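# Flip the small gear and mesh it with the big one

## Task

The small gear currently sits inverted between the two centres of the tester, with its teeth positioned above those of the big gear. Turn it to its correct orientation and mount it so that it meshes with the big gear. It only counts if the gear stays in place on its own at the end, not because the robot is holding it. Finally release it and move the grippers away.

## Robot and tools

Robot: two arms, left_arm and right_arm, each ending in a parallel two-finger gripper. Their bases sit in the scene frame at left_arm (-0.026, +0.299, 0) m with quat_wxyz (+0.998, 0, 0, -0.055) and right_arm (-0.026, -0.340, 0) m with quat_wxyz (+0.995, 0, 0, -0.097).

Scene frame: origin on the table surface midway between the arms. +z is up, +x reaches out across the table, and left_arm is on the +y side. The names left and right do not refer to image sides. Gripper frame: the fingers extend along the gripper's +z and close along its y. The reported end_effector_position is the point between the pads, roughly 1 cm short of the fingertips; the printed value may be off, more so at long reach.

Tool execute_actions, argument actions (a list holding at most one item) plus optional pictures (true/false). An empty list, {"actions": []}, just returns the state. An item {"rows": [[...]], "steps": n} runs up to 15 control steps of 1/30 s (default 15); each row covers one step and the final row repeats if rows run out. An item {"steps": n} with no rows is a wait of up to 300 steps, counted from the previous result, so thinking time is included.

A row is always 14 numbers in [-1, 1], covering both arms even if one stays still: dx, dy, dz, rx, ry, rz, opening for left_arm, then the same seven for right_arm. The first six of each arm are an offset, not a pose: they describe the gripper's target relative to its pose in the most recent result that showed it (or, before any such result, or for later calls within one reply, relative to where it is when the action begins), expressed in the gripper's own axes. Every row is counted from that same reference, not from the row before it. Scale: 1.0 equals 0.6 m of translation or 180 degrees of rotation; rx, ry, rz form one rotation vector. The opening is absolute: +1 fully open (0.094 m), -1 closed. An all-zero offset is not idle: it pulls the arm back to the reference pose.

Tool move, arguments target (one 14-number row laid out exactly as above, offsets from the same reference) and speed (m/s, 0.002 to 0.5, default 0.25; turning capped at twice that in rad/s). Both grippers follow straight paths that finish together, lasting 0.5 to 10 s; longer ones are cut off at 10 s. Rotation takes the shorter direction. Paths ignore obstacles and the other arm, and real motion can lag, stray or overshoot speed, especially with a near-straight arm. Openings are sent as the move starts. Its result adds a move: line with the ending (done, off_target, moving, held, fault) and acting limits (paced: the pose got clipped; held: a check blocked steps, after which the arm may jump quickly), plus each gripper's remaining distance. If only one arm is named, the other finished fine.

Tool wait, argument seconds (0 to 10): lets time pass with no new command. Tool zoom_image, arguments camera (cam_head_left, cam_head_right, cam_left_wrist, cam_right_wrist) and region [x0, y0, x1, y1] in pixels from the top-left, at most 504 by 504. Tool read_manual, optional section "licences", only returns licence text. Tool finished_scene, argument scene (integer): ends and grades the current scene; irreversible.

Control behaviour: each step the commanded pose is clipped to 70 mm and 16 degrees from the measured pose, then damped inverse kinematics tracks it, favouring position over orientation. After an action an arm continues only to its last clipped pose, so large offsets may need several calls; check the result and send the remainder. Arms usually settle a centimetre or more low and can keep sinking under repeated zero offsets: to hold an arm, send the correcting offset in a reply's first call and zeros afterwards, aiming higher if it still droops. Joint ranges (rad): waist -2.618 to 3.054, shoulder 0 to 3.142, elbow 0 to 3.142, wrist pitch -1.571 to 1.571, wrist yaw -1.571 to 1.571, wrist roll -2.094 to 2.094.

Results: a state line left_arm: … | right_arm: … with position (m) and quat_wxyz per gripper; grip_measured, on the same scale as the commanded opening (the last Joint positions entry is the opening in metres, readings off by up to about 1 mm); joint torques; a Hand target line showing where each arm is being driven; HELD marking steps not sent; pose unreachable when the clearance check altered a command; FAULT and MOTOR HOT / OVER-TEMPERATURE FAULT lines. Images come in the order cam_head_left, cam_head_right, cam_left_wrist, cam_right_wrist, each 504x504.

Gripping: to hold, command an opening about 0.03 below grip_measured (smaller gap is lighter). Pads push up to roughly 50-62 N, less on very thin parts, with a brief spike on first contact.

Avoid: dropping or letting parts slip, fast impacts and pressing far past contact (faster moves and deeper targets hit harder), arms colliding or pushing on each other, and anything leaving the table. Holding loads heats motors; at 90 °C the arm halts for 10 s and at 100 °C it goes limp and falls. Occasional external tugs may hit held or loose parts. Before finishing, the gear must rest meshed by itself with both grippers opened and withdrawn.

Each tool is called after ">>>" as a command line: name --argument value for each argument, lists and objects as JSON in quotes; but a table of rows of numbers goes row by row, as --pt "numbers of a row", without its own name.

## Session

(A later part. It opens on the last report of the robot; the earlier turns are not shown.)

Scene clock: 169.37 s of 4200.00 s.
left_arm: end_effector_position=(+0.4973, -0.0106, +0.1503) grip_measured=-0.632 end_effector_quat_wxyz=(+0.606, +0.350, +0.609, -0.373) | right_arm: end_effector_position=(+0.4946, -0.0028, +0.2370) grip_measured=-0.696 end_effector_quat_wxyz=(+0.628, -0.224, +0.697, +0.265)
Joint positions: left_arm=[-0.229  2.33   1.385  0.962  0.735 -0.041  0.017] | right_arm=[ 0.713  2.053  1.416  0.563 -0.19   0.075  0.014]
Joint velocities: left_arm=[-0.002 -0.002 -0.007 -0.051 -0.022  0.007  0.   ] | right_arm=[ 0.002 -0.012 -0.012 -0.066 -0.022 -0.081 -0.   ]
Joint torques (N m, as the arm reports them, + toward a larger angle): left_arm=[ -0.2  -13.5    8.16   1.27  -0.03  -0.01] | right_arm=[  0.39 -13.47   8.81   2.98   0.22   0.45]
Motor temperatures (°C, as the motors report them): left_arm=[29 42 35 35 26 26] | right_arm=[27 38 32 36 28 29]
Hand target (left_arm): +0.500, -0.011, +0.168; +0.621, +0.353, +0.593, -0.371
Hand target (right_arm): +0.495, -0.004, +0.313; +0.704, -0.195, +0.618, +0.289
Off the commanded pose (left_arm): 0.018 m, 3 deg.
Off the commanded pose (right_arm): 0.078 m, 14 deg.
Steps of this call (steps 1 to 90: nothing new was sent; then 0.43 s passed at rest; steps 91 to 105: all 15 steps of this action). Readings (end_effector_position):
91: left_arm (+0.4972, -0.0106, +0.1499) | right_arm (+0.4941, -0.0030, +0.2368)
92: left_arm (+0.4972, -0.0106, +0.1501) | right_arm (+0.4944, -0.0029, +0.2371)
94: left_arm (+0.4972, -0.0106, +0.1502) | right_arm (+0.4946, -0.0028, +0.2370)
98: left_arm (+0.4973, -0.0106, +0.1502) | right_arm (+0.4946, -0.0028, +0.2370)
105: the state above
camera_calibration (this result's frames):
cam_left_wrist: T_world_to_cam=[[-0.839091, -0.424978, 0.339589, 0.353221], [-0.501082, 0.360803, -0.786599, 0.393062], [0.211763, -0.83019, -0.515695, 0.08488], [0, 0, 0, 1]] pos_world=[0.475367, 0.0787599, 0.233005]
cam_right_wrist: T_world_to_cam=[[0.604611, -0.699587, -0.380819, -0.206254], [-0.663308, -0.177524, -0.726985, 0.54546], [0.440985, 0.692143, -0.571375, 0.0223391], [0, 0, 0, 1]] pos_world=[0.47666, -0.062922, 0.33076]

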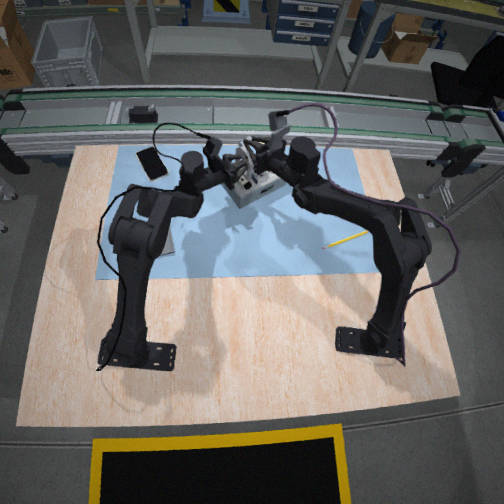

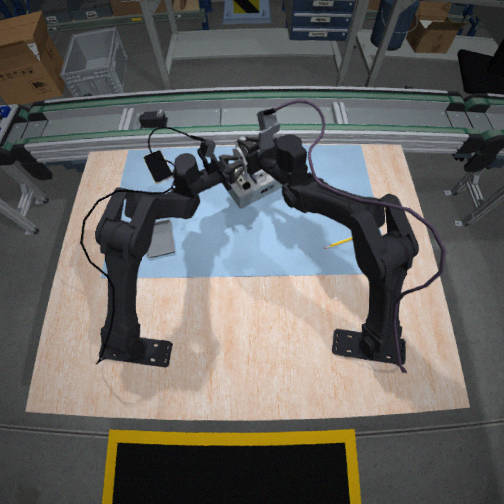

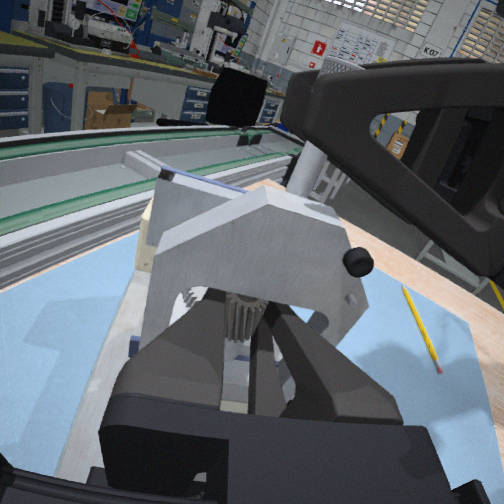

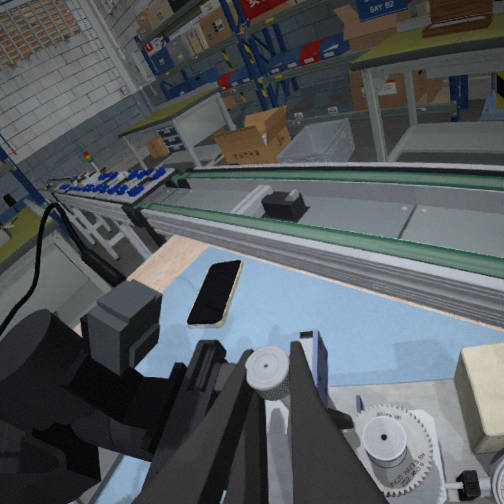

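>>> execute_actions --actions '[{"rows":[[-0.03,0.003,-0.005,0,-0.014,0.008,-0.67,-0.13,0.006,0,0,-0.08,-0.01,-0.75],[-0.03,0.003,-0.01,0,-0.014,0.008,-0.67,-0.13,0.006,0,0,-0.08,-0.01,-0.75],[-0.03,0.003,-0.018,0,-0.014,0.008,-0.67,-0.13,0.006,0,0,-0.08,-0.01,-0.75]]}]'

Scene clock: 175.20 s of 4200.00 s.
left_arm: end_effector_position=(+0.4971, -0.0033, +0.1527) grip_measured=-0.632 end_effector_quat_wxyz=(+0.614, +0.347, +0.603, -0.373) | right_arm: end_effector_position=(+0.4944, -0.0029, +0.2393) grip_measured=-0.696 end_effector_quat_wxyz=(+0.632, -0.224, +0.693, +0.265)
Joint positions: left_arm=[-0.216  2.328  1.366  1.007  0.741 -0.053  0.017] | right_arm=[ 0.713  2.053  1.413  0.579 -0.19   0.073  0.014]
Joint velocities: left_arm=[-0.012 -0.022 -0.002 -0.051 -0.081  0.037  0.   ] | right_arm=[ 0.007 -0.002 -0.012 -0.007  0.022  0.007 -0.   ]
Joint torques (N m, as the arm reports them, + toward a larger angle): left_arm=[  0.66 -14.82   5.73   1.24   0.12  -0.04] | right_arm=[  0.11 -14.27   7.73   3.     0.2    0.22]
Motor temperatures (°C, as the motors report them): left_arm=[29 43 35 36 26 26] | right_arm=[27 38 32 39 28 29]
Hand target (left_arm): +0.494, -0.000, +0.168; +0.624, +0.350, +0.591, -0.373
Hand target (right_arm): +0.493, -0.007, +0.313; +0.710, -0.201, +0.613, +0.282
Off the commanded pose (left_arm): 0.016 m, 2 deg.
Off the commanded pose (right_arm): 0.076 m, 14 deg.
Steps of this call (steps 1 to 90: nothing new was sent; then 2.33 s passed at rest; steps 91 to 105: all 15 steps of this action). Readings (end_effector_position):
91: left_arm (+0.4976, -0.0101, +0.1507) | right_arm (+0.4945, -0.0028, +0.2368)
92: left_arm (+0.4977, -0.0096, +0.1513) | right_arm (+0.4944, -0.0029, +0.2373)
94: left_arm (+0.4965, -0.0087, +0.1516) | right_arm (+0.4944, -0.0029, +0.2381)
98: left_arm (+0.4960, -0.0069, +0.1528) | right_arm (+0.4944, -0.0029, +0.2393)
105: the state above
camera_calibration (this result's frames):
cam_left_wrist: T_world_to_cam=[[-0.841153, -0.425947, 0.333213, 0.357351], [-0.491693, 0.34582, -0.799154, 0.389458], [0.225166, -0.836049, -0.500322, 0.0831063], [0, 0, 0, 1]] pos_world=[0.473368, 0.0870115, 0.233743]
cam_right_wrist: T_world_to_cam=[[0.609309, -0.697692, -0.376788, -0.208644], [-0.654385, -0.174094, -0.735847, 0.544755], [0.447798, 0.694923, -0.562636, 0.0182835], [0, 0, 0, 1]] pos_world=[0.475421, -0.0634359, 0.332529]

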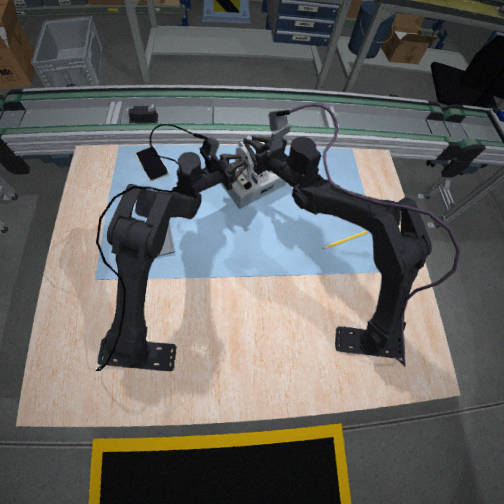

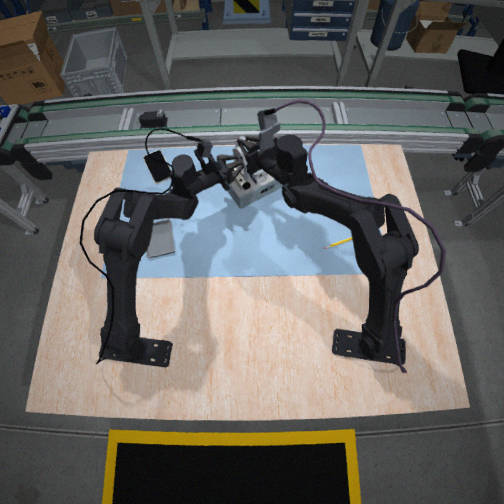

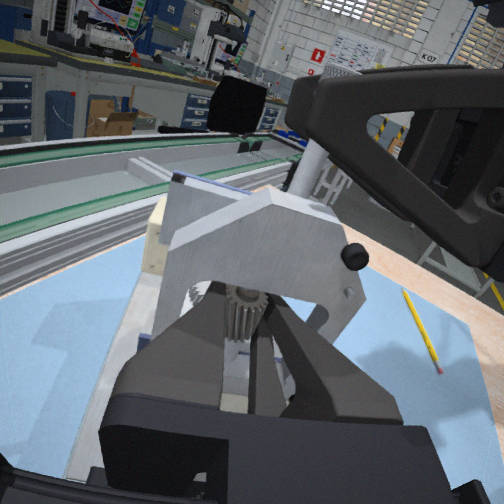

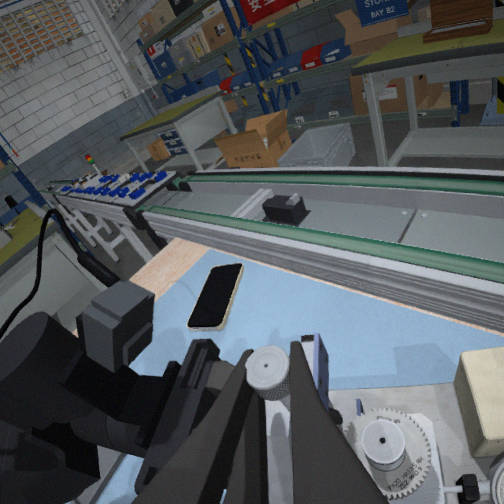

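Free. Continue out, then ease the knob down.

>>> execute_actions --actions '[{"rows":[[-0.02,-0.003,-0.015,0,-0.005,0.003,-0.67,-0.12,0.006,0,0,-0.07,0,-0.75],[-0.02,-0.004,-0.022,0,-0.005,0.003,-0.67,-0.12,0.006,0,0,-0.07,0,-0.75],[-0.02,-0.005,-0.03,0,-0.005,0.003,-0.67,-0.12,0.006,0,0,-0.07,0,-0.75],[-0.02,-0.005,-0.038,0,-0.005,0.003,-0.67,-0.11,0.006,0,0,-0.065,0,-0.75],[-0.02,-0.005,-0.046,0,-0.005,0.003,-0.67,-0.1,0.006,0,0,-0.06,0,-0.75],[-0.02,-0.005,-0.054,0,-0.005,0.003,-0.67,-0.09,0.005,0,0,-0.055,0,-0.75],[-0.02,-0.005,-0.062,0,-0.005,0.003,-0.67,-0.08,0.005,0,0,-0.05,0,-0.75],[-0.02,-0.005,-0.07,0,-0.005,0.003,-0.67,-0.07,0.004,0,0,-0.045,0,-0.75],[-0.02,-0.005,-0.078,0,-0.005,0.003,-0.67,-0.06,0.004,0,0,-0.04,0,-0.75],[-0.02,-0.005,-0.086,0,-0.005,0.003,-0.67,-0.05,0.003,0,0,-0.035,0,-0.75],[-0.02,-0.005,-0.094,0,-0.005,0.003,-0.67,-0.04,0.002,0,0,-0.03,0,-0.75],[-0.02,-0.005,-0.1,0,-0.005,0.003,-0.67,-0.03,0.002,0,0,-0.03,0,-0.75],[-0.02,-0.005,-0.1,0,-0.005,0.003,-0.67,-0.015,0.002,0.004,0,-0.025,0,-0.75],[-0.02,-0.005,-0.1,0,-0.005,0.003,-0.67,0,0.002,0.006,0,-0.025,0,-0.75]]}]' --pictures false

>>> wait --seconds 0.7

Scene clock: 188.87 s of 4200.00 s.
left_arm: end_effector_position=(+0.4729, +0.0483, +0.1373) grip_measured=-0.632 end_effector_quat_wxyz=(+0.601, +0.332, +0.626, -0.369) | right_arm: end_effector_position=(+0.4945, -0.0028, +0.2249) grip_measured=-0.696 end_effector_quat_wxyz=(+0.630, -0.225, +0.695, +0.264)
Joint positions: left_arm=[-0.127  2.231  1.146  1.079  0.801 -0.059  0.017] | right_arm=[ 0.713  2.074  1.389  0.617 -0.19   0.071  0.014]
Joint velocities: left_arm=[ 0.12  -0.022 -0.139  0.11   0.051  0.007  0.001] | right_arm=[ 0.012  0.09  -0.115  0.388 -0.066  0.066 -0.   ]
Joint torques (N m, as the arm reports them, + toward a larger angle): left_arm=[ -0.53 -14.27   5.8    1.32   0.23  -0.03] | right_arm=[  0.55 -11.04   5.67   1.91   0.1    0.22]
Motor temperatures (°C, as the motors report them): left_arm=[29 45 34 36 26 26] | right_arm=[27 39 32 44 28 29]
Hand target (left_arm): +0.465, +0.047, +0.162; +0.620, +0.348, +0.597, -0.372
Hand target (right_arm): +0.495, -0.000, +0.239; +0.657, -0.214, +0.669, +0.274
Off the commanded pose (left_arm): 0.026 m, 4 deg.
Off the commanded pose (right_arm): 0.015 m, 5 deg.
Steps of this call (steps 1 to 90: nothing new was sent; then 10.17 s passed at rest; steps 91 to 105: all 15 steps of this action). Readings (end_effector_position):
91: left_arm (+0.4967, -0.0029, +0.1526) | right_arm (+0.4944, -0.0029, +0.2393)
92: left_arm (+0.4952, -0.0019, +0.1522) | right_arm (+0.4944, -0.0029, +0.2393)
94: left_arm (+0.4904, +0.0022, +0.1488) | right_arm (+0.4944, -0.0029, +0.2393)
98: left_arm (+0.4820, +0.0171, +0.1462) | right_arm (+0.4942, -0.0030, +0.2366)
105: the state above

Scene clock: 189.57 s of 4200.00 s.
left_arm: end_effector_position=(+0.4704, +0.0487, +0.1429) grip_measured=-0.632 end_effector_quat_wxyz=(+0.606, +0.338, +0.617, -0.371) | right_arm: end_effector_position=(+0.4945, -0.0027, +0.2253) grip_measured=-0.696 end_effector_quat_wxyz=(+0.638, -0.224, +0.687, +0.266)
Joint positions: left_arm=[-0.124  2.225  1.142  1.099  0.817 -0.06   0.017] | right_arm=[ 0.713  2.081  1.379  0.655 -0.191  0.071  0.014]
Joint velocities: left_arm=[-0.002  0.022 -0.007 -0.095  0.022  0.007 -0.002] | right_arm=[-0.007  0.002 -0.002 -0.037 -0.007  0.037 -0.   ]
Joint torques (N m, as the arm reports them, + toward a larger angle): left_arm=[  0.   -13.89   5.53   1.34   0.21  -0.03] | right_arm=[  0.49 -11.42   5.8    2.1    0.12   0.2 ]
Motor temperatures (°C, as the motors report them): left_arm=[29 45 34 36 26 26] | right_arm=[27 39 32 43 28 29]
Hand target (left_arm): +0.465, +0.047, +0.162; +0.620, +0.348, +0.597, -0.371
Hand target (right_arm): +0.495, -0.000, +0.239; +0.657, -0.214, +0.669, +0.274
Off the commanded pose (left_arm): 0.020 m, 3 deg.
Off the commanded pose (right_arm): 0.014 m, 4 deg.
Steps of this call (steps 1 to 21: nothing new was sent). Readings (end_effector_position):
1: left_arm (+0.4727, +0.0495, +0.1376) | right_arm (+0.4945, -0.0027, +0.2250)
2: left_arm (+0.4723, +0.0497, +0.1381) | right_arm (+0.4945, -0.0027, +0.2250)
4: left_arm (+0.4716, +0.0493, +0.1396) | right_arm (+0.4945, -0.0027, +0.2252)
8: left_arm (+0.4708, +0.0489, +0.1421) | right_arm (+0.4945, -0.0027, +0.2253)
21: the state above
camera_calibration (this result's frames):
cam_left_wrist: T_world_to_cam=[[-0.822915, -0.441502, 0.357611, 0.348977], [-0.523098, 0.34307, -0.780174, 0.362695], [0.221763, -0.829083, -0.513267, 0.130837], [0, 0, 0, 1]] pos_world=[0.447888, 0.138119, 0.225322]
cam_right_wrist: T_world_to_cam=[[0.615081, -0.694997, -0.372363, -0.21768], [-0.644008, -0.170369, -0.745807, 0.531645], [0.454895, 0.698537, -0.552374, 0.00441095], [0, 0, 0, 1]] pos_world=[0.474268, -0.0637924, 0.317885]

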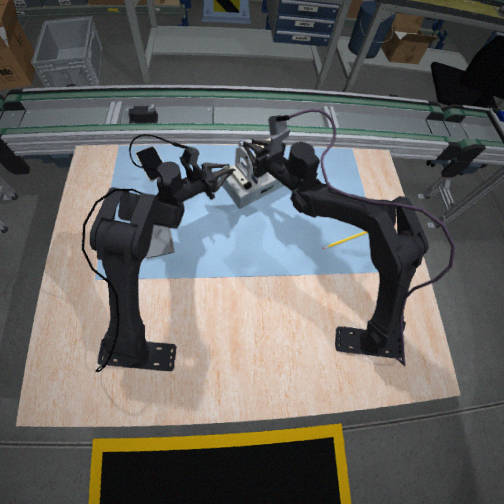

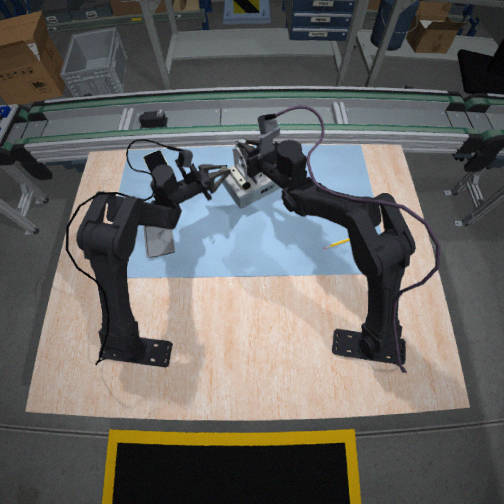

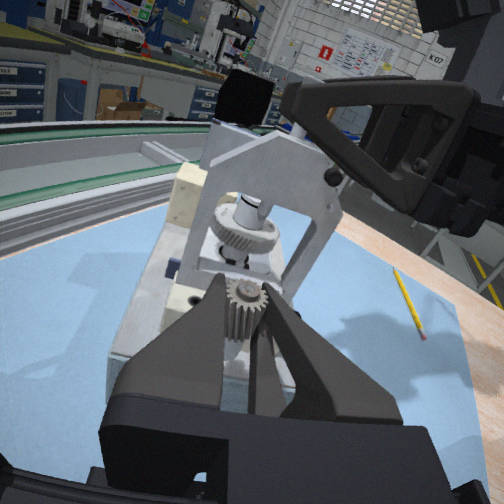

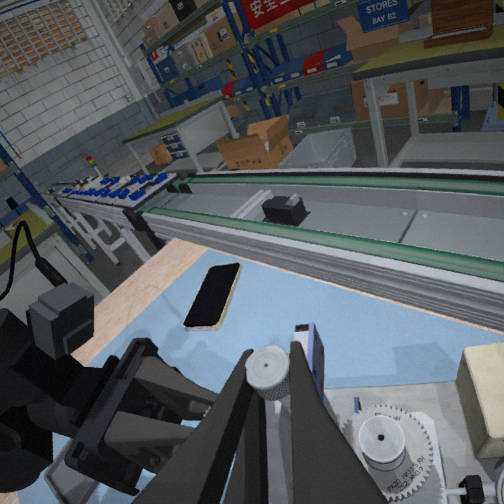

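>>> execute_actions --actions '[{"rows":[[-0.04,-0.01,-0.01,0,-0.01,0,-0.67,-0.008,0,0.004,0,-0.005,0,-0.3]]}]' --pictures false

>>> move --target '[-0.1,-0.1,-0.08,0,0,-0.2,-0.67,-0.01,0,-0.33,-0.16,-0.02,0,-0.4]' --speed 0.15

>>> move --target '[0,-0.2,0.0,0,0,-0.3,-0.67,-0.02,0.14,-0.04,0,0,0.5,-0.4]'

Scene clock: 201.63 s of 4200.00 s.
left_arm: end_effector_position=(+0.4654, +0.0499, +0.1523) grip_measured=-0.632 end_effector_quat_wxyz=(+0.604, +0.330, +0.618, -0.380) | right_arm: end_effector_position=(+0.4946, -0.0026, +0.2255) grip_measured=-0.302 end_effector_quat_wxyz=(+0.638, -0.224, +0.687, +0.266)
Joint positions: left_arm=[-0.124  2.19   1.119  1.096  0.817 -0.09   0.017] | right_arm=[ 0.713  2.081  1.379  0.657 -0.191  0.07   0.033]
Joint velocities: left_arm=[-0.012 -0.032 -0.012  0.022 -0.007 -0.022  0.   ] | right_arm=[-0.027  0.002  0.007  0.037  0.037  0.007 -0.001]
Joint torques (N m, as the arm reports them, + toward a larger angle): left_arm=[  0.09 -13.38   5.29   1.28  -0.02  -0.05] | right_arm=[  0.04 -11.32   6.27   1.68   0.03   0.04]
Motor temperatures (°C, as the motors report them): left_arm=[29 45 33 37 26 26] | right_arm=[27 38 32 41 28 29]
Hand target (left_arm): +0.463, +0.051, +0.167; +0.616, +0.332, +0.607, -0.377
Hand target (right_arm): +0.497, -0.001, +0.230; +0.643, -0.222, +0.682, +0.267
Off the commanded pose (left_arm): 0.015 m, 2 deg.
Off the commanded pose (right_arm): 0.005 m, 1 deg.
Steps of this call (steps 1 to 90: nothing new was sent; then 8.57 s passed at rest; steps 91 to 105: all 15 steps of this action). Readings (end_effector_position):
91: left_arm (+0.4699, +0.0488, +0.1434) | right_arm (+0.4945, -0.0026, +0.2249)
92: left_arm (+0.4683, +0.0492, +0.1434) | right_arm (+0.4945, -0.0027, +0.2252)
94: left_arm (+0.4661, +0.0497, +0.1460) | right_arm (+0.4946, -0.0026, +0.2255)
98: left_arm (+0.4655, +0.0499, +0.1517) | right_arm (+0.4945, -0.0026, +0.2257)
105: the state above

Scene clock: 204.53 s of 4200.00 s.
left_arm: end_effector_position=(+0.3965, +0.0646, +0.2037) grip_measured=-0.631 end_effector_quat_wxyz=(+0.445, +0.116, +0.699, -0.548) | right_arm: end_effector_position=(+0.3524, -0.1292, +0.2350) grip_measured=-0.398 end_effector_quat_wxyz=(+0.579, -0.365, +0.585, +0.436)
Joint positions: left_arm=[-0.127  1.825  0.849  0.972  0.817 -0.721  0.017] | right_arm=[ 0.333  1.7    0.766  1.035 -1.062  0.176  0.028]
Joint velocities: left_arm=[-0.007 -0.007  0.002 -0.007  0.007 -0.022  0.001] | right_arm=[ 0.007  0.002 -0.017  0.022 -0.022 -0.037  0.   ]
Joint torques (N m, as the arm reports them, + toward a larger angle): left_arm=[ -0.8  -10.45   5.74   1.14  -0.09   0.03] | right_arm=[-0.55 -9.34  3.19  1.35 -0.02  0.04]
Motor temperatures (°C, as the motors report them): left_arm=[29 45 33 37 26 26] | right_arm=[27 37 31 41 28 29]
Hand target (left_arm): +0.392, +0.064, +0.215; +0.457, +0.122, +0.690, -0.548
Hand target (right_arm): +0.347, -0.132, +0.240; +0.583, -0.368, +0.579, +0.435
Off the commanded pose (left_arm): 0.012 m, 2 deg.
Off the commanded pose (right_arm): 0.009 m, 1 deg.
move: off_target (left_arm)
camera_calibration (this result's frames):
cam_left_wrist: T_world_to_cam=[[-0.447805, -0.232501, 0.863373, 0.00818162], [-0.893743, 0.144855, -0.424549, 0.453364], [-0.0263557, -0.961749, -0.272663, 0.249598], [0, 0, 0, 1]] pos_world=[0.415433, 0.176281, 0.253467]
cam_right_wrist: T_world_to_cam=[[0.880857, -0.287002, -0.376458, -0.254605], [-0.46587, -0.384452, -0.796971, 0.347392], [0.0840017, 0.877398, -0.472353, 0.297809], [0, 0, 0, 1]] pos_world=[0.361094, -0.200814, 0.321684]

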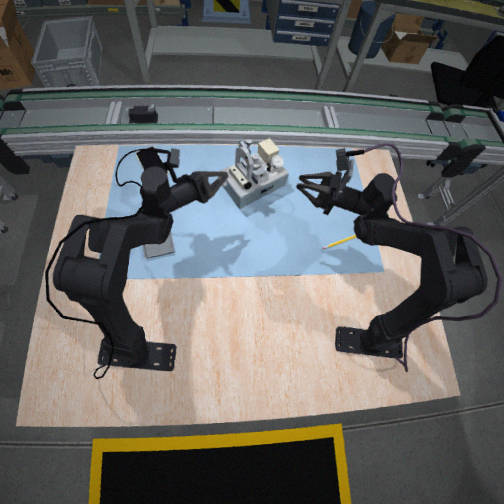

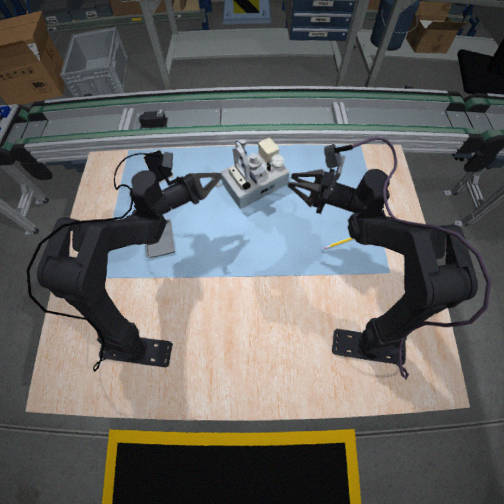

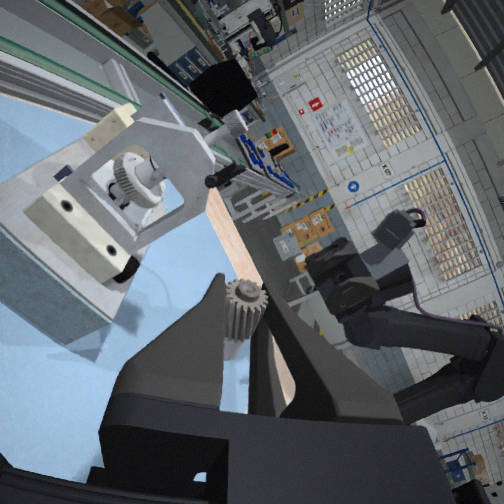

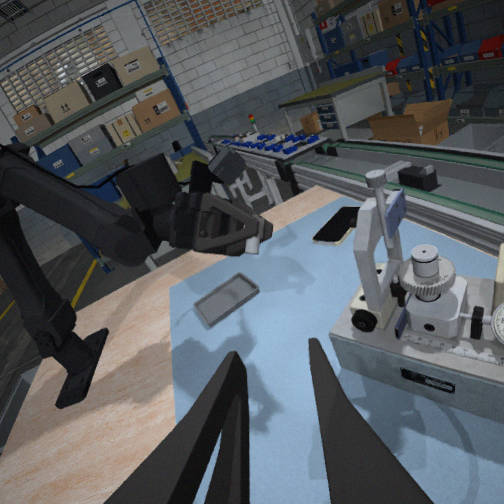

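Scene clock: 208.27 s of 4200.00 s.
left_arm: end_effector_position=(+0.3230, +0.0183, +0.2676) grip_measured=-0.631 end_effector_quat_wxyz=(+0.133, -0.225, +0.684, -0.681) | right_arm: end_effector_position=(+0.2717, -0.1248, +0.2531) grip_measured=-0.398 end_effector_quat_wxyz=(+0.103, +0.152, +0.671, +0.718)
Joint positions: left_arm=[-0.341  1.458  0.794  0.62   0.61  -1.67   0.017] | right_arm=[ 0.397  1.336  0.515  0.918 -0.999  1.732  0.028]
Joint velocities: left_arm=[-0.002  0.007 -0.002  0.022 -0.007 -0.037  0.   ] | right_arm=[ 0.002 -0.017  0.007  0.022 -0.007  0.007  0.   ]
Joint torques (N m, as the arm reports them, + toward a larger angle): left_arm=[-0.84 -8.2   7.6   1.31 -0.06  0.01] | right_arm=[ 0.68 -6.23  3.76  1.22  0.11  0.  ]
Motor temperatures (°C, as the motors report them): left_arm=[29 43 33 37 26 26] | right_arm=[27 37 31 39 28 29]
Hand target (left_arm): +0.319, +0.019, +0.282; +0.147, -0.214, +0.675, -0.691
Hand target (right_arm): +0.267, -0.124, +0.252; +0.101, +0.155, +0.671, +0.718
Off the commanded pose (left_arm): 0.016 m, 3 deg.
Off the commanded pose (right_arm): 0.006 m, 0 deg.
move: off_target (left_arm)
camera_calibration (this result's frames):
cam_left_wrist: T_world_to_cam=[[0.378673, 0.199498, 0.903774, -0.376361], [-0.924938, 0.116501, 0.361824, 0.221609], [-0.0331076, -0.972948, 0.228639, 0.0887576], [0, 0, 0, 1]] pos_world=[0.350431, 0.135622, 0.239669]
cam_right_wrist: T_world_to_cam=[[-0.318861, 0.206742, -0.924979, 0.351011], [-0.928425, -0.264459, 0.26094, 0.198761], [-0.190671, 0.941976, 0.27627, 0.202515], [0, 0, 0, 1]] pos_world=[0.335072, -0.210769, 0.216864]

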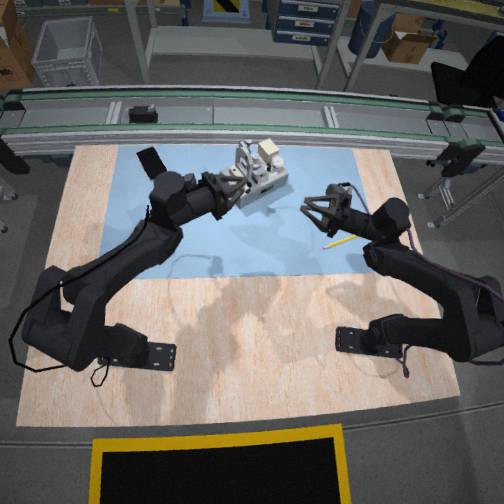

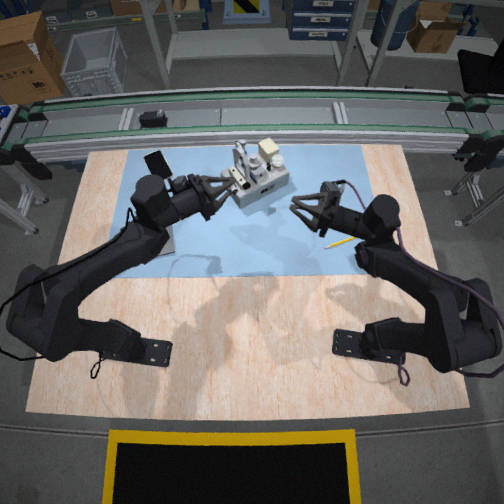

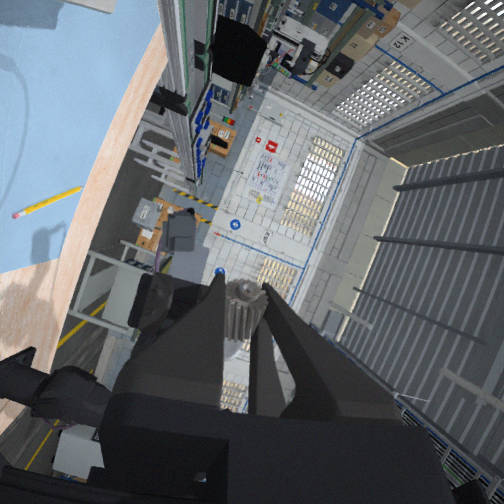

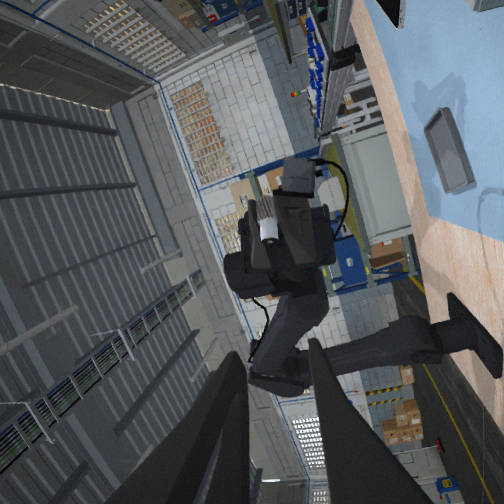

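>>> move --target '[0,-0.024,0,0.015,0,0.045,-0.67,0.045,0.006,0.16,0.017,0,-0.025,-0.4]' --speed 0.1

>>> zoom_image --camera "cam_head_right" --region '[200,150,290,240]'

Scene clock: 215.73 s of 4200.00 s.
left_arm: end_effector_position=(+0.3232, +0.0183, +0.2707) grip_measured=-0.631 end_effector_quat_wxyz=(+0.169, -0.188, +0.691, -0.678) | right_arm: end_effector_position=(+0.2756, -0.0311, +0.2581) grip_measured=-0.398 end_effector_quat_wxyz=(+0.120, +0.133, +0.696, +0.695)
Joint positions: left_arm=[-0.341  1.458  0.794  0.634  0.609 -1.575  0.017] | right_arm=[ 0.728  1.445  0.703  0.738 -0.676  1.586  0.028]
Joint velocities: left_arm=[-0.017  0.007  0.007 -0.007 -0.022 -0.022 -0.   ] | right_arm=[-0.002  0.002 -0.002 -0.007 -0.051 -0.007 -0.001]
Joint torques (N m, as the arm reports them, + toward a larger angle): left_arm=[ 0.38 -6.19  8.33  1.43  0.01  0.11] | right_arm=[ 0.5  -4.52  7.36  1.37  0.12 -0.14]
Motor temperatures (°C, as the motors report them): left_arm=[29 41 33 38 26 26] | right_arm=[27 35 31 38 28 29]
Hand target (left_arm): +0.324, +0.019, +0.282; +0.186, -0.172, +0.682, -0.686
Hand target (right_arm): +0.280, -0.027, +0.264; +0.127, +0.129, +0.695, +0.696
Off the commanded pose (left_arm): 0.011 m, 3 deg.
Off the commanded pose (right_arm): 0.009 m, 1 deg.
After step 90, 2.93 s passed at rest.
move: off_target (left_arm)
camera_calibration (this result's frames):
cam_left_wrist: T_world_to_cam=[[0.290436, 0.161372, 0.943189, -0.360659], [-0.95531, 0.105593, 0.276103, 0.253929], [-0.0550392, -0.981228, 0.184829, 0.107181], [0, 0, 0, 1]] pos_world=[0.353228, 0.136557, 0.250249]
cam_right_wrist: T_world_to_cam=[[-0.284128, 0.135697, -0.949135, 0.331929], [-0.93696, -0.249319, 0.244838, 0.232842], [-0.203413, 0.958867, 0.197981, 0.137866], [0, 0, 0, 1]] pos_world=[0.340517, -0.119185, 0.230742]

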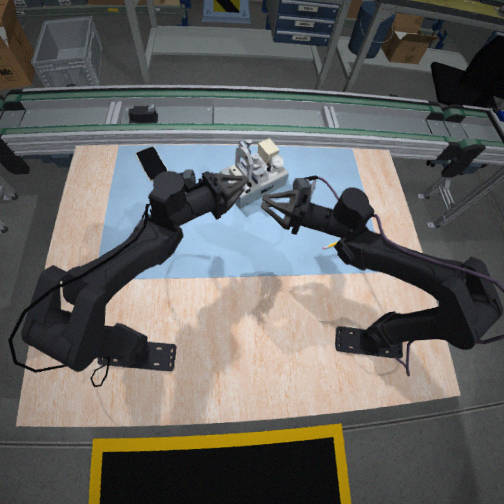

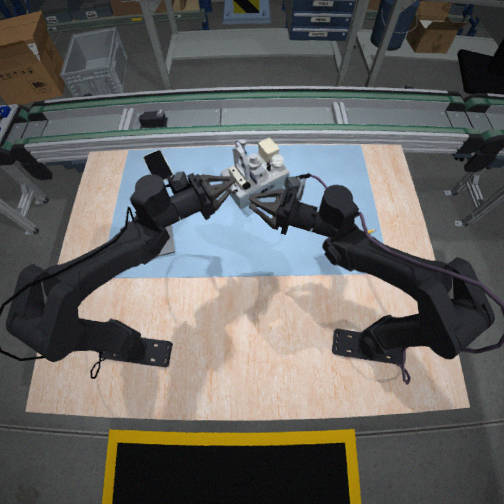

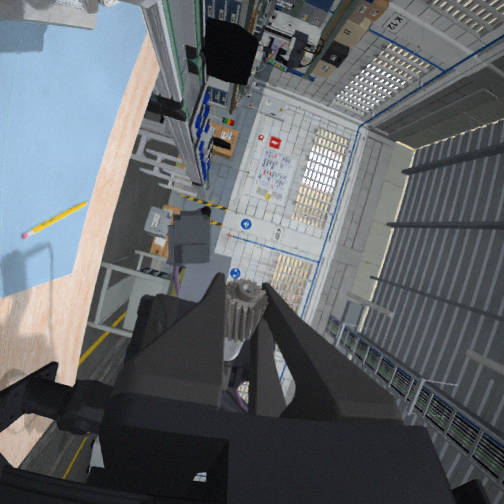

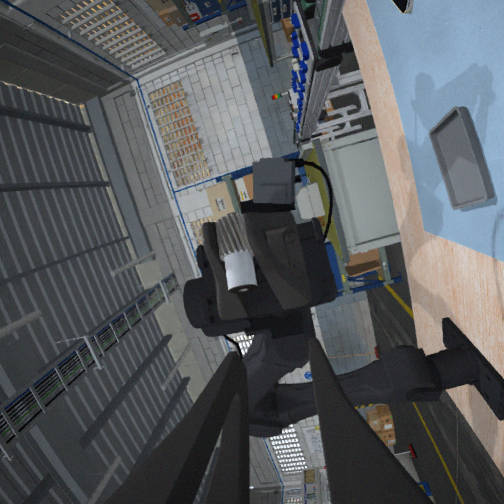

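Region (200, 150, 290, 240) of cam_head_right's 504x504 image, scaled by 5.600, with more detail than that image has.

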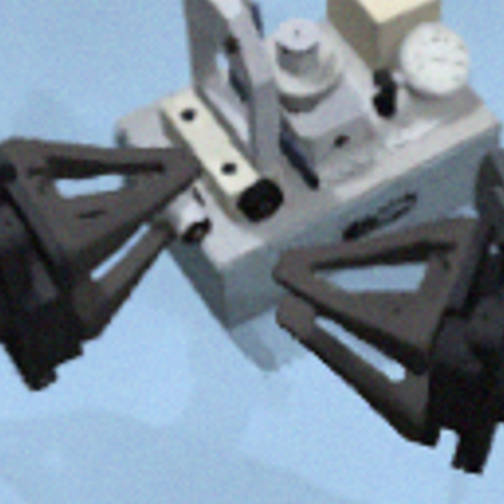

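>>> execute_actions --actions '[{"rows":[[0,-0.019,0,0.008,0,0.013,-0.67,-0.004,0.02,0.012,0,0,-0.004,-0.4],[0,-0.019,0,0.008,0,0.013,-0.67,-0.004,0.03,0.016,0,0,-0.004,-0.4],[0,-0.019,0,0.008,0,0.013,-0.67,-0.004,0.035,0.022,0,0,-0.004,-0.4],[0,-0.019,0,0.008,0,0.013,-0.67,-0.004,0.035,0.03,0,0,-0.004,-0.4],[0,-0.019,0,0.008,0,0.013,-0.67,-0.004,0.035,0.04,0,0,-0.004,-0.4]]}]'

>>> zoom_image --camera "cam_head_right" --region '[200,150,290,240]'

Scene clock: 222.27 s of 4200.00 s.
left_arm: end_effector_position=(+0.3232, +0.0183, +0.2696) grip_measured=-0.631 end_effector_quat_wxyz=(+0.171, -0.186, +0.693, -0.676) | right_arm: end_effector_position=(+0.2827, -0.0130, +0.2756) grip_measured=-0.398 end_effector_quat_wxyz=(+0.120, +0.130, +0.695, +0.697)
Joint positions: left_arm=[-0.341  1.458  0.794  0.629  0.609 -1.566  0.017] | right_arm=[ 0.766  1.476  0.804  0.672 -0.643  1.585  0.028]
Joint velocities: left_arm=[-0.022 -0.017  0.002 -0.022 -0.022  0.022  0.001] | right_arm=[-0.017  0.012 -0.012 -0.066  0.11   0.037 -0.001]
Joint torques (N m, as the arm reports them, + toward a larger angle): left_arm=[-0.08 -6.99  8.87  1.28  0.02  0.14] | right_arm=[ 0.4  -5.2   7.2   1.4   0.08 -0.12]
Motor temperatures (°C, as the motors report them): left_arm=[29 39 34 38 26 26] | right_arm=[27 34 31 37 28 29]
Hand target (left_arm): +0.323, +0.018, +0.282; +0.185, -0.172, +0.686, -0.682
Hand target (right_arm): +0.286, -0.010, +0.279; +0.125, +0.129, +0.696, +0.695
Off the commanded pose (left_arm): 0.012 m, 3 deg.
Off the commanded pose (right_arm): 0.006 m, 1 deg.
Steps of this call (steps 1 to 90: nothing new was sent; then 3.03 s passed at rest; steps 91 to 105: all 15 steps of this action). Readings (end_effector_position):
91: left_arm (+0.3232, +0.0183, +0.2706) | right_arm (+0.2762, -0.0311, +0.2580)
92: left_arm (+0.3232, +0.0183, +0.2704) | right_arm (+0.2768, -0.0304, +0.2587)
94: left_arm (+0.3232, +0.0183, +0.2701) | right_arm (+0.2786, -0.0271, +0.2646)
98: left_arm (+0.3232, +0.0183, +0.2699) | right_arm (+0.2802, -0.0148, +0.2803)
105: the state above
camera_calibration (this result's frames):
cam_left_wrist: T_world_to_cam=[[0.287153, 0.155035, 0.945255, -0.359019], [-0.956251, 0.104003, 0.273435, 0.255245], [-0.0559175, -0.982419, 0.178118, 0.109508], [0, 0, 0, 1]] pos_world=[0.353295, 0.136698, 0.250067]
cam_right_wrist: T_world_to_cam=[[-0.280742, 0.135957, -0.950105, 0.347407], [-0.936664, -0.254775, 0.240312, 0.240782], [-0.209391, 0.957395, 0.198872, 0.119918], [0, 0, 0, 1]] pos_world=[0.348173, -0.100696, 0.248362]

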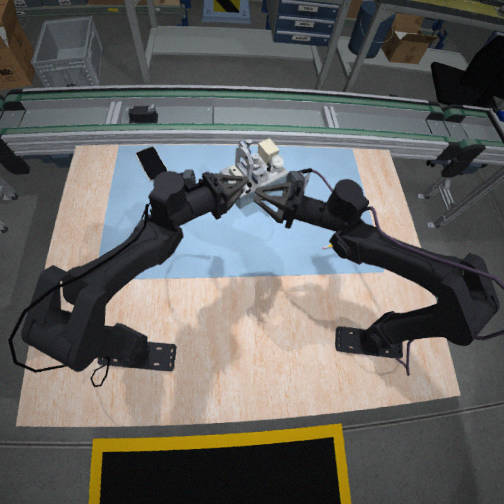

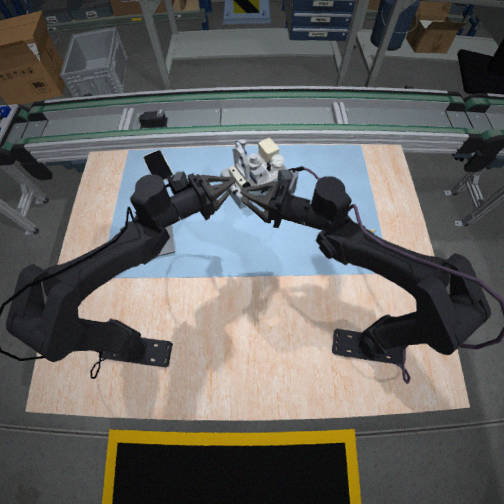

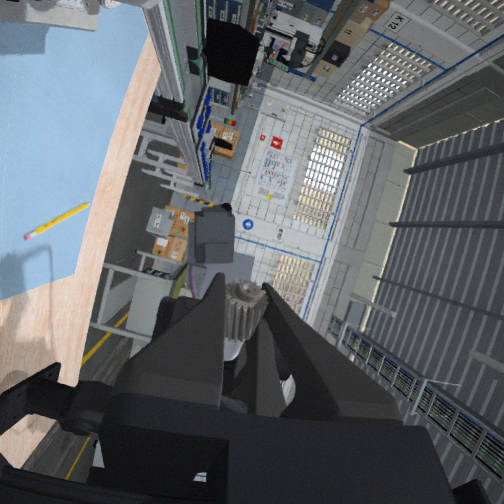

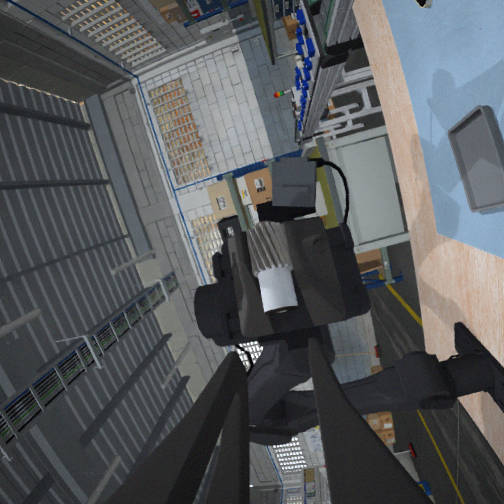

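Region (200, 150, 290, 240) of cam_head_right's 504x504 image, scaled by 5.600, with more detail than that image has.

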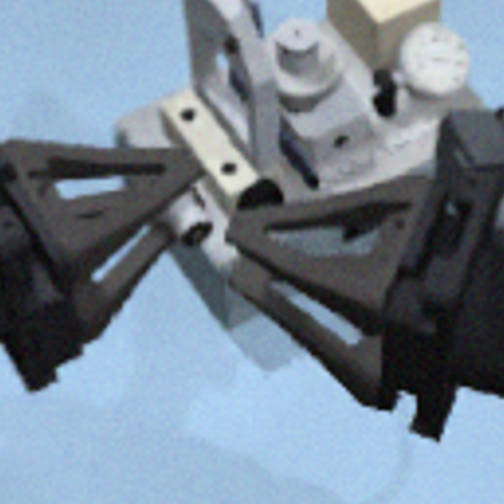

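>>> execute_actions --actions '[{"rows":[[0,-0.021,0,0.01,0,0.012,-0.67,-0.006,0.004,0.014,0,0,-0.003,-0.5],[0,-0.021,0,0.01,0,0.012,-0.67,-0.008,0.003,0.02,0,0,-0.003,-0.5],[0,-0.021,0,0.01,0,0.012,-0.67,-0.01,0.003,0.026,0,0,-0.003,-0.5],[0,-0.021,0,0.01,0,0.012,-0.67,-0.012,0.003,0.032,0,0,-0.003,-0.5],[0,-0.021,0,0.01,0,0.012,-0.67,-0.014,0.003,0.038,0,0,-0.003,-0.5]]}]'

>>> zoom_image --camera "cam_head_right" --region '[200,150,290,240]'

Scene clock: 230.67 s of 4200.00 s.
left_arm: end_effector_position=(+0.3234, +0.0186, +0.2687) grip_measured=-0.631 end_effector_quat_wxyz=(+0.171, -0.187, +0.694, -0.674) | right_arm: end_effector_position=(+0.2951, +0.0005, +0.2667) grip_measured=-0.498 end_effector_quat_wxyz=(+0.113, +0.136, +0.701, +0.691)
Joint positions: left_arm=[-0.341  1.458  0.794  0.625  0.608 -1.563  0.017] | right_arm=[ 0.78   1.553  0.86   0.668 -0.629  1.585  0.024]
Joint velocities: left_arm=[-0.002 -0.017 -0.007 -0.037 -0.007  0.037 -0.   ] | right_arm=[-0.007  0.002 -0.007 -0.051 -0.022 -0.051  0.001]
Joint torques (N m, as the arm reports them, + toward a larger angle): left_arm=[ 0.06 -6.74  8.47  1.31  0.06  0.16] | right_arm=[ 0.65 -5.98  7.5   1.55  0.05 -0.1 ]
Motor temperatures (°C, as the motors report them): left_arm=[29 38 35 38 26 26] | right_arm=[27 34 32 37 28 29]
Hand target (left_arm): +0.323, +0.018, +0.282; +0.187, -0.171, +0.685, -0.683
Hand target (right_arm): +0.298, +0.005, +0.277; +0.123, +0.127, +0.696, +0.696
Off the commanded pose (left_arm): 0.014 m, 3 deg.
Off the commanded pose (right_arm): 0.012 m, 2 deg.
Steps of this call (steps 1 to 90: nothing new was sent; then 4.90 s passed at rest; steps 91 to 105: all 15 steps of this action). Readings (end_effector_position):
91: left_arm (+0.3232, +0.0183, +0.2696) | right_arm (+0.2834, -0.0130, +0.2737)
92: left_arm (+0.3232, +0.0183, +0.2696) | right_arm (+0.2843, -0.0122, +0.2730)
94: left_arm (+0.3232, +0.0183, +0.2696) | right_arm (+0.2880, -0.0084, +0.2706)
98: left_arm (+0.3232, +0.0184, +0.2694) | right_arm (+0.2941, +0.0001, +0.2656)
105: the state above
camera_calibration (this result's frames):
cam_left_wrist: T_world_to_cam=[[0.288349, 0.152355, 0.945327, -0.358603], [-0.955966, 0.102121, 0.275135, 0.255144], [-0.0546193, -0.983036, 0.175093, 0.110297], [0, 0, 0, 1]] pos_world=[0.353336, 0.137006, 0.249486]
cam_right_wrist: T_world_to_cam=[[-0.300365, 0.122828, -0.945883, 0.345316], [-0.93137, -0.251676, 0.263075, 0.250426], [-0.205742, 0.959986, 0.189993, 0.112664], [0, 0, 0, 1]] pos_world=[0.36014, -0.0875444, 0.239342]

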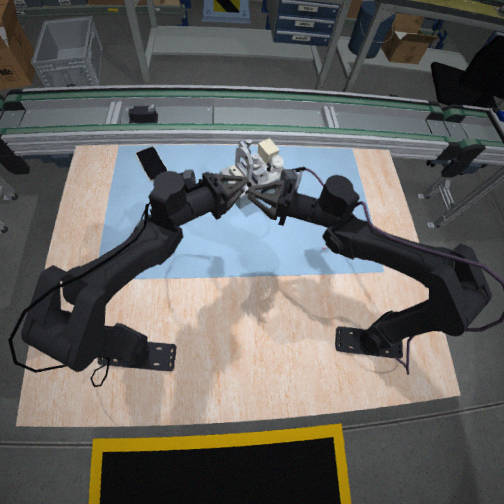

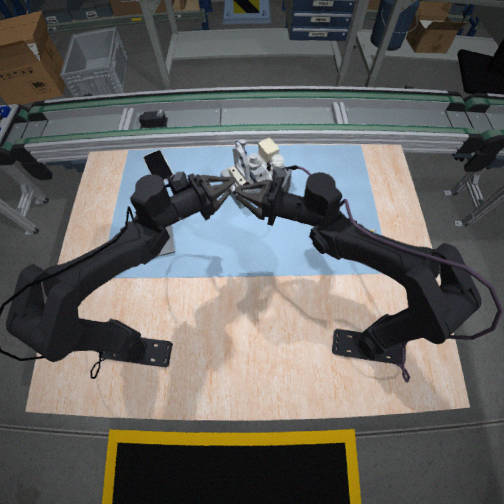

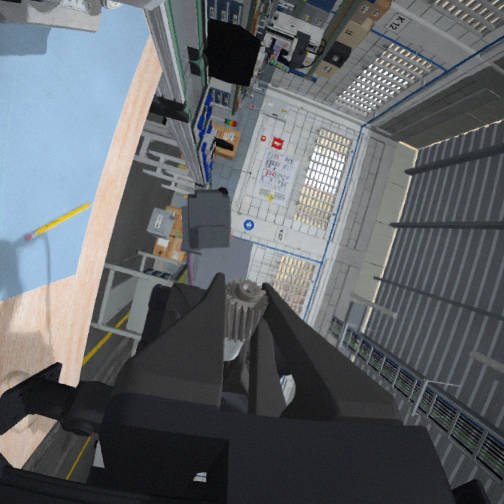

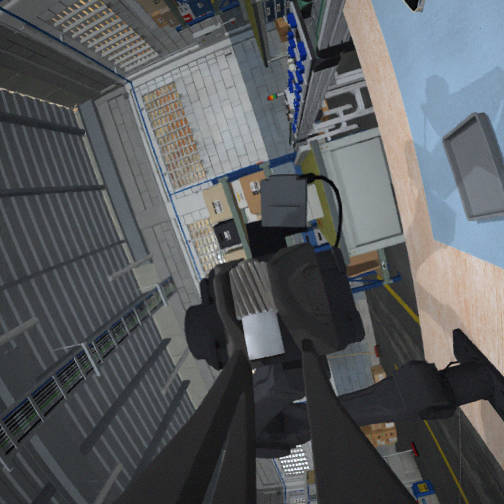

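Region (200, 150, 290, 240) of cam_head_right's 504x504 image, scaled by 5.600, with more detail than that image has.

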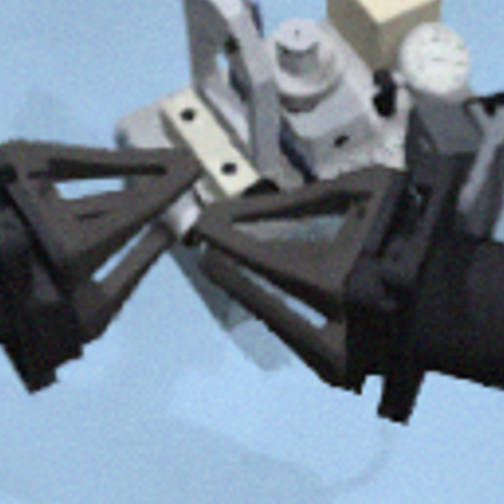

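>>> execute_actions --actions '[{"rows":[[0,-0.022,0,0.011,0,0.012,-0.67,-0.002,0.026,0.007,-0.007,0,-0.008,-0.5],[0,-0.022,0,0.011,0,0.012,-0.67,-0.002,0.026,0.007,-0.007,0,-0.008,-0.5],[0,-0.022,0,0.011,0,0.012,-0.67,-0.002,0.026,0.007,-0.007,0,-0.008,-0.5],[0,-0.022,0,0.011,0,0.012,-0.67,-0.002,0.026,0.007,-0.007,0,-0.008,-0.5],[0,-0.022,0,0.011,0,0.012,-0.67,-0.002,0.026,0.007,-0.007,0,-0.008,-0.5],[0,-0.022,0,0.011,0,0.012,-0.67,-0.004,0.026,0.013,-0.007,0,-0.008,-0.5],[0,-0.022,0,0.011,0,0.012,-0.67,-0.005,0.026,0.02,-0.007,0,-0.008,-0.5]]}]'

>>> zoom_image --camera "cam_head_right" --region '[200,150,290,240]'

Scene clock: 240.60 s of 4200.00 s.
left_arm: end_effector_position=(+0.3234, +0.0186, +0.2689) grip_measured=-0.631 end_effector_quat_wxyz=(+0.172, -0.187, +0.693, -0.674) | right_arm: end_effector_position=(+0.2995, +0.0058, +0.2745) grip_measured=-0.498 end_effector_quat_wxyz=(+0.117, +0.132, +0.698, +0.694)
Joint positions: left_arm=[-0.341  1.458  0.794  0.626  0.608 -1.563  0.017] | right_arm=[ 0.787  1.57   0.896  0.663 -0.623  1.585  0.024]
Joint velocities: left_arm=[ 0.002 -0.017 -0.007  0.051 -0.051  0.037  0.   ] | right_arm=[-0.017 -0.002  0.012 -0.007 -0.037  0.007 -0.001]
Joint torques (N m, as the arm reports them, + toward a larger angle): left_arm=[-0.1  -6.76  8.51  1.38  0.02  0.15] | right_arm=[ 0.65 -6.11  7.56  1.44  0.09 -0.1 ]
Motor temperatures (°C, as the motors report them): left_arm=[29 38 35 39 26 26] | right_arm=[27 34 32 37 28 29]
Hand target (left_arm): +0.323, +0.018, +0.282; +0.187, -0.171, +0.685, -0.683
Hand target (right_arm): +0.302, +0.011, +0.282; +0.123, +0.126, +0.695, +0.697
Off the commanded pose (left_arm): 0.013 m, 3 deg.
Off the commanded pose (right_arm): 0.010 m, 1 deg.
Steps of this call (steps 1 to 90: nothing new was sent; then 6.43 s passed at rest; steps 91 to 105: all 15 steps of this action). Readings (end_effector_position):
91: left_arm (+0.3234, +0.0186, +0.2687) | right_arm (+0.2953, +0.0004, +0.2667)
92: left_arm (+0.3234, +0.0186, +0.2687) | right_arm (+0.2953, +0.0004, +0.2667)
94: left_arm (+0.3234, +0.0186, +0.2687) | right_arm (+0.2953, +0.0004, +0.2667)
98: left_arm (+0.3234, +0.0186, +0.2687) | right_arm (+0.2974, +0.0026, +0.2706)
105: the state above
camera_calibration (this result's frames):
cam_left_wrist: T_world_to_cam=[[0.287062, 0.152646, 0.945672, -0.358521], [-0.956339, 0.102218, 0.273801, 0.255562], [-0.05487, -0.982981, 0.175324, 0.110268], [0, 0, 0, 1]] pos_world=[0.353372, 0.136995, 0.249738]
cam_right_wrist: T_world_to_cam=[[-0.288648, 0.130473, -0.948503, 0.35047], [-0.934457, -0.254131, 0.249416, 0.258487], [-0.208502, 0.958329, 0.195276, 0.106378], [0, 0, 0, 1]] pos_world=[0.364887, -0.0819827, 0.247178]

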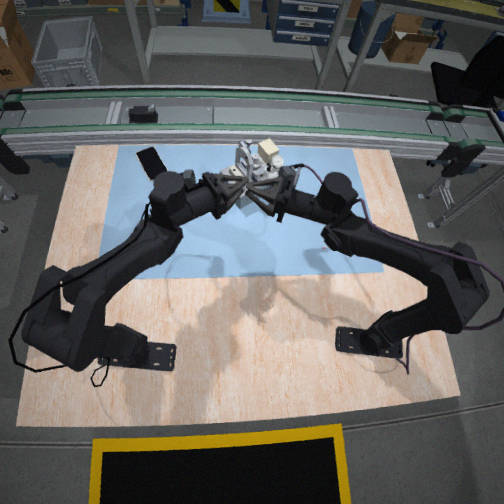

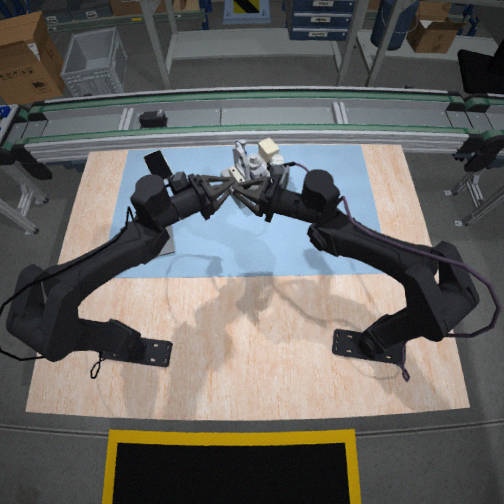

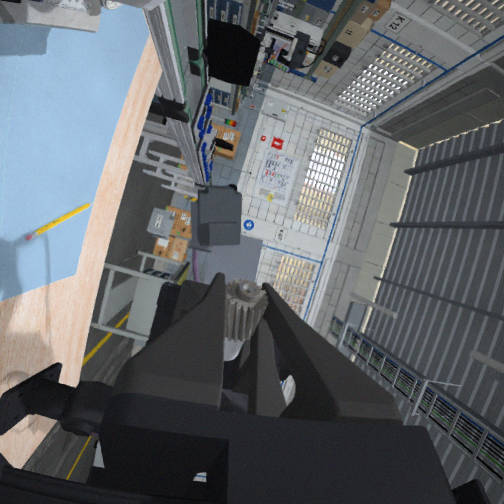

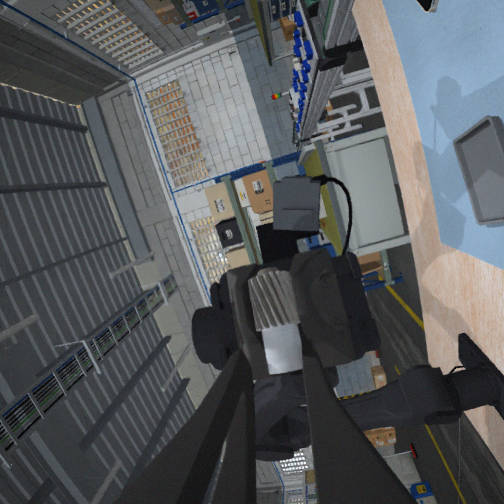

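Region (200, 150, 290, 240) of cam_head_right's 504x504 image, scaled by 5.600, with more detail than that image has.

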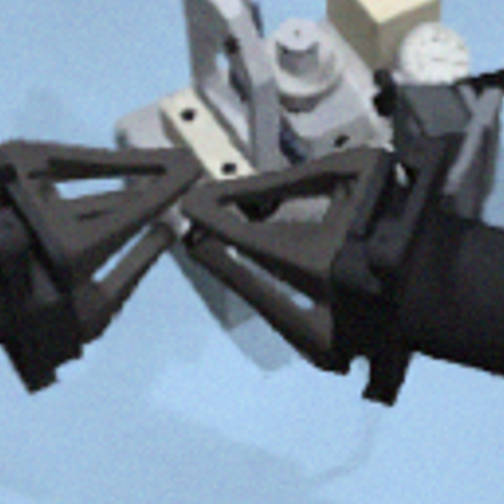

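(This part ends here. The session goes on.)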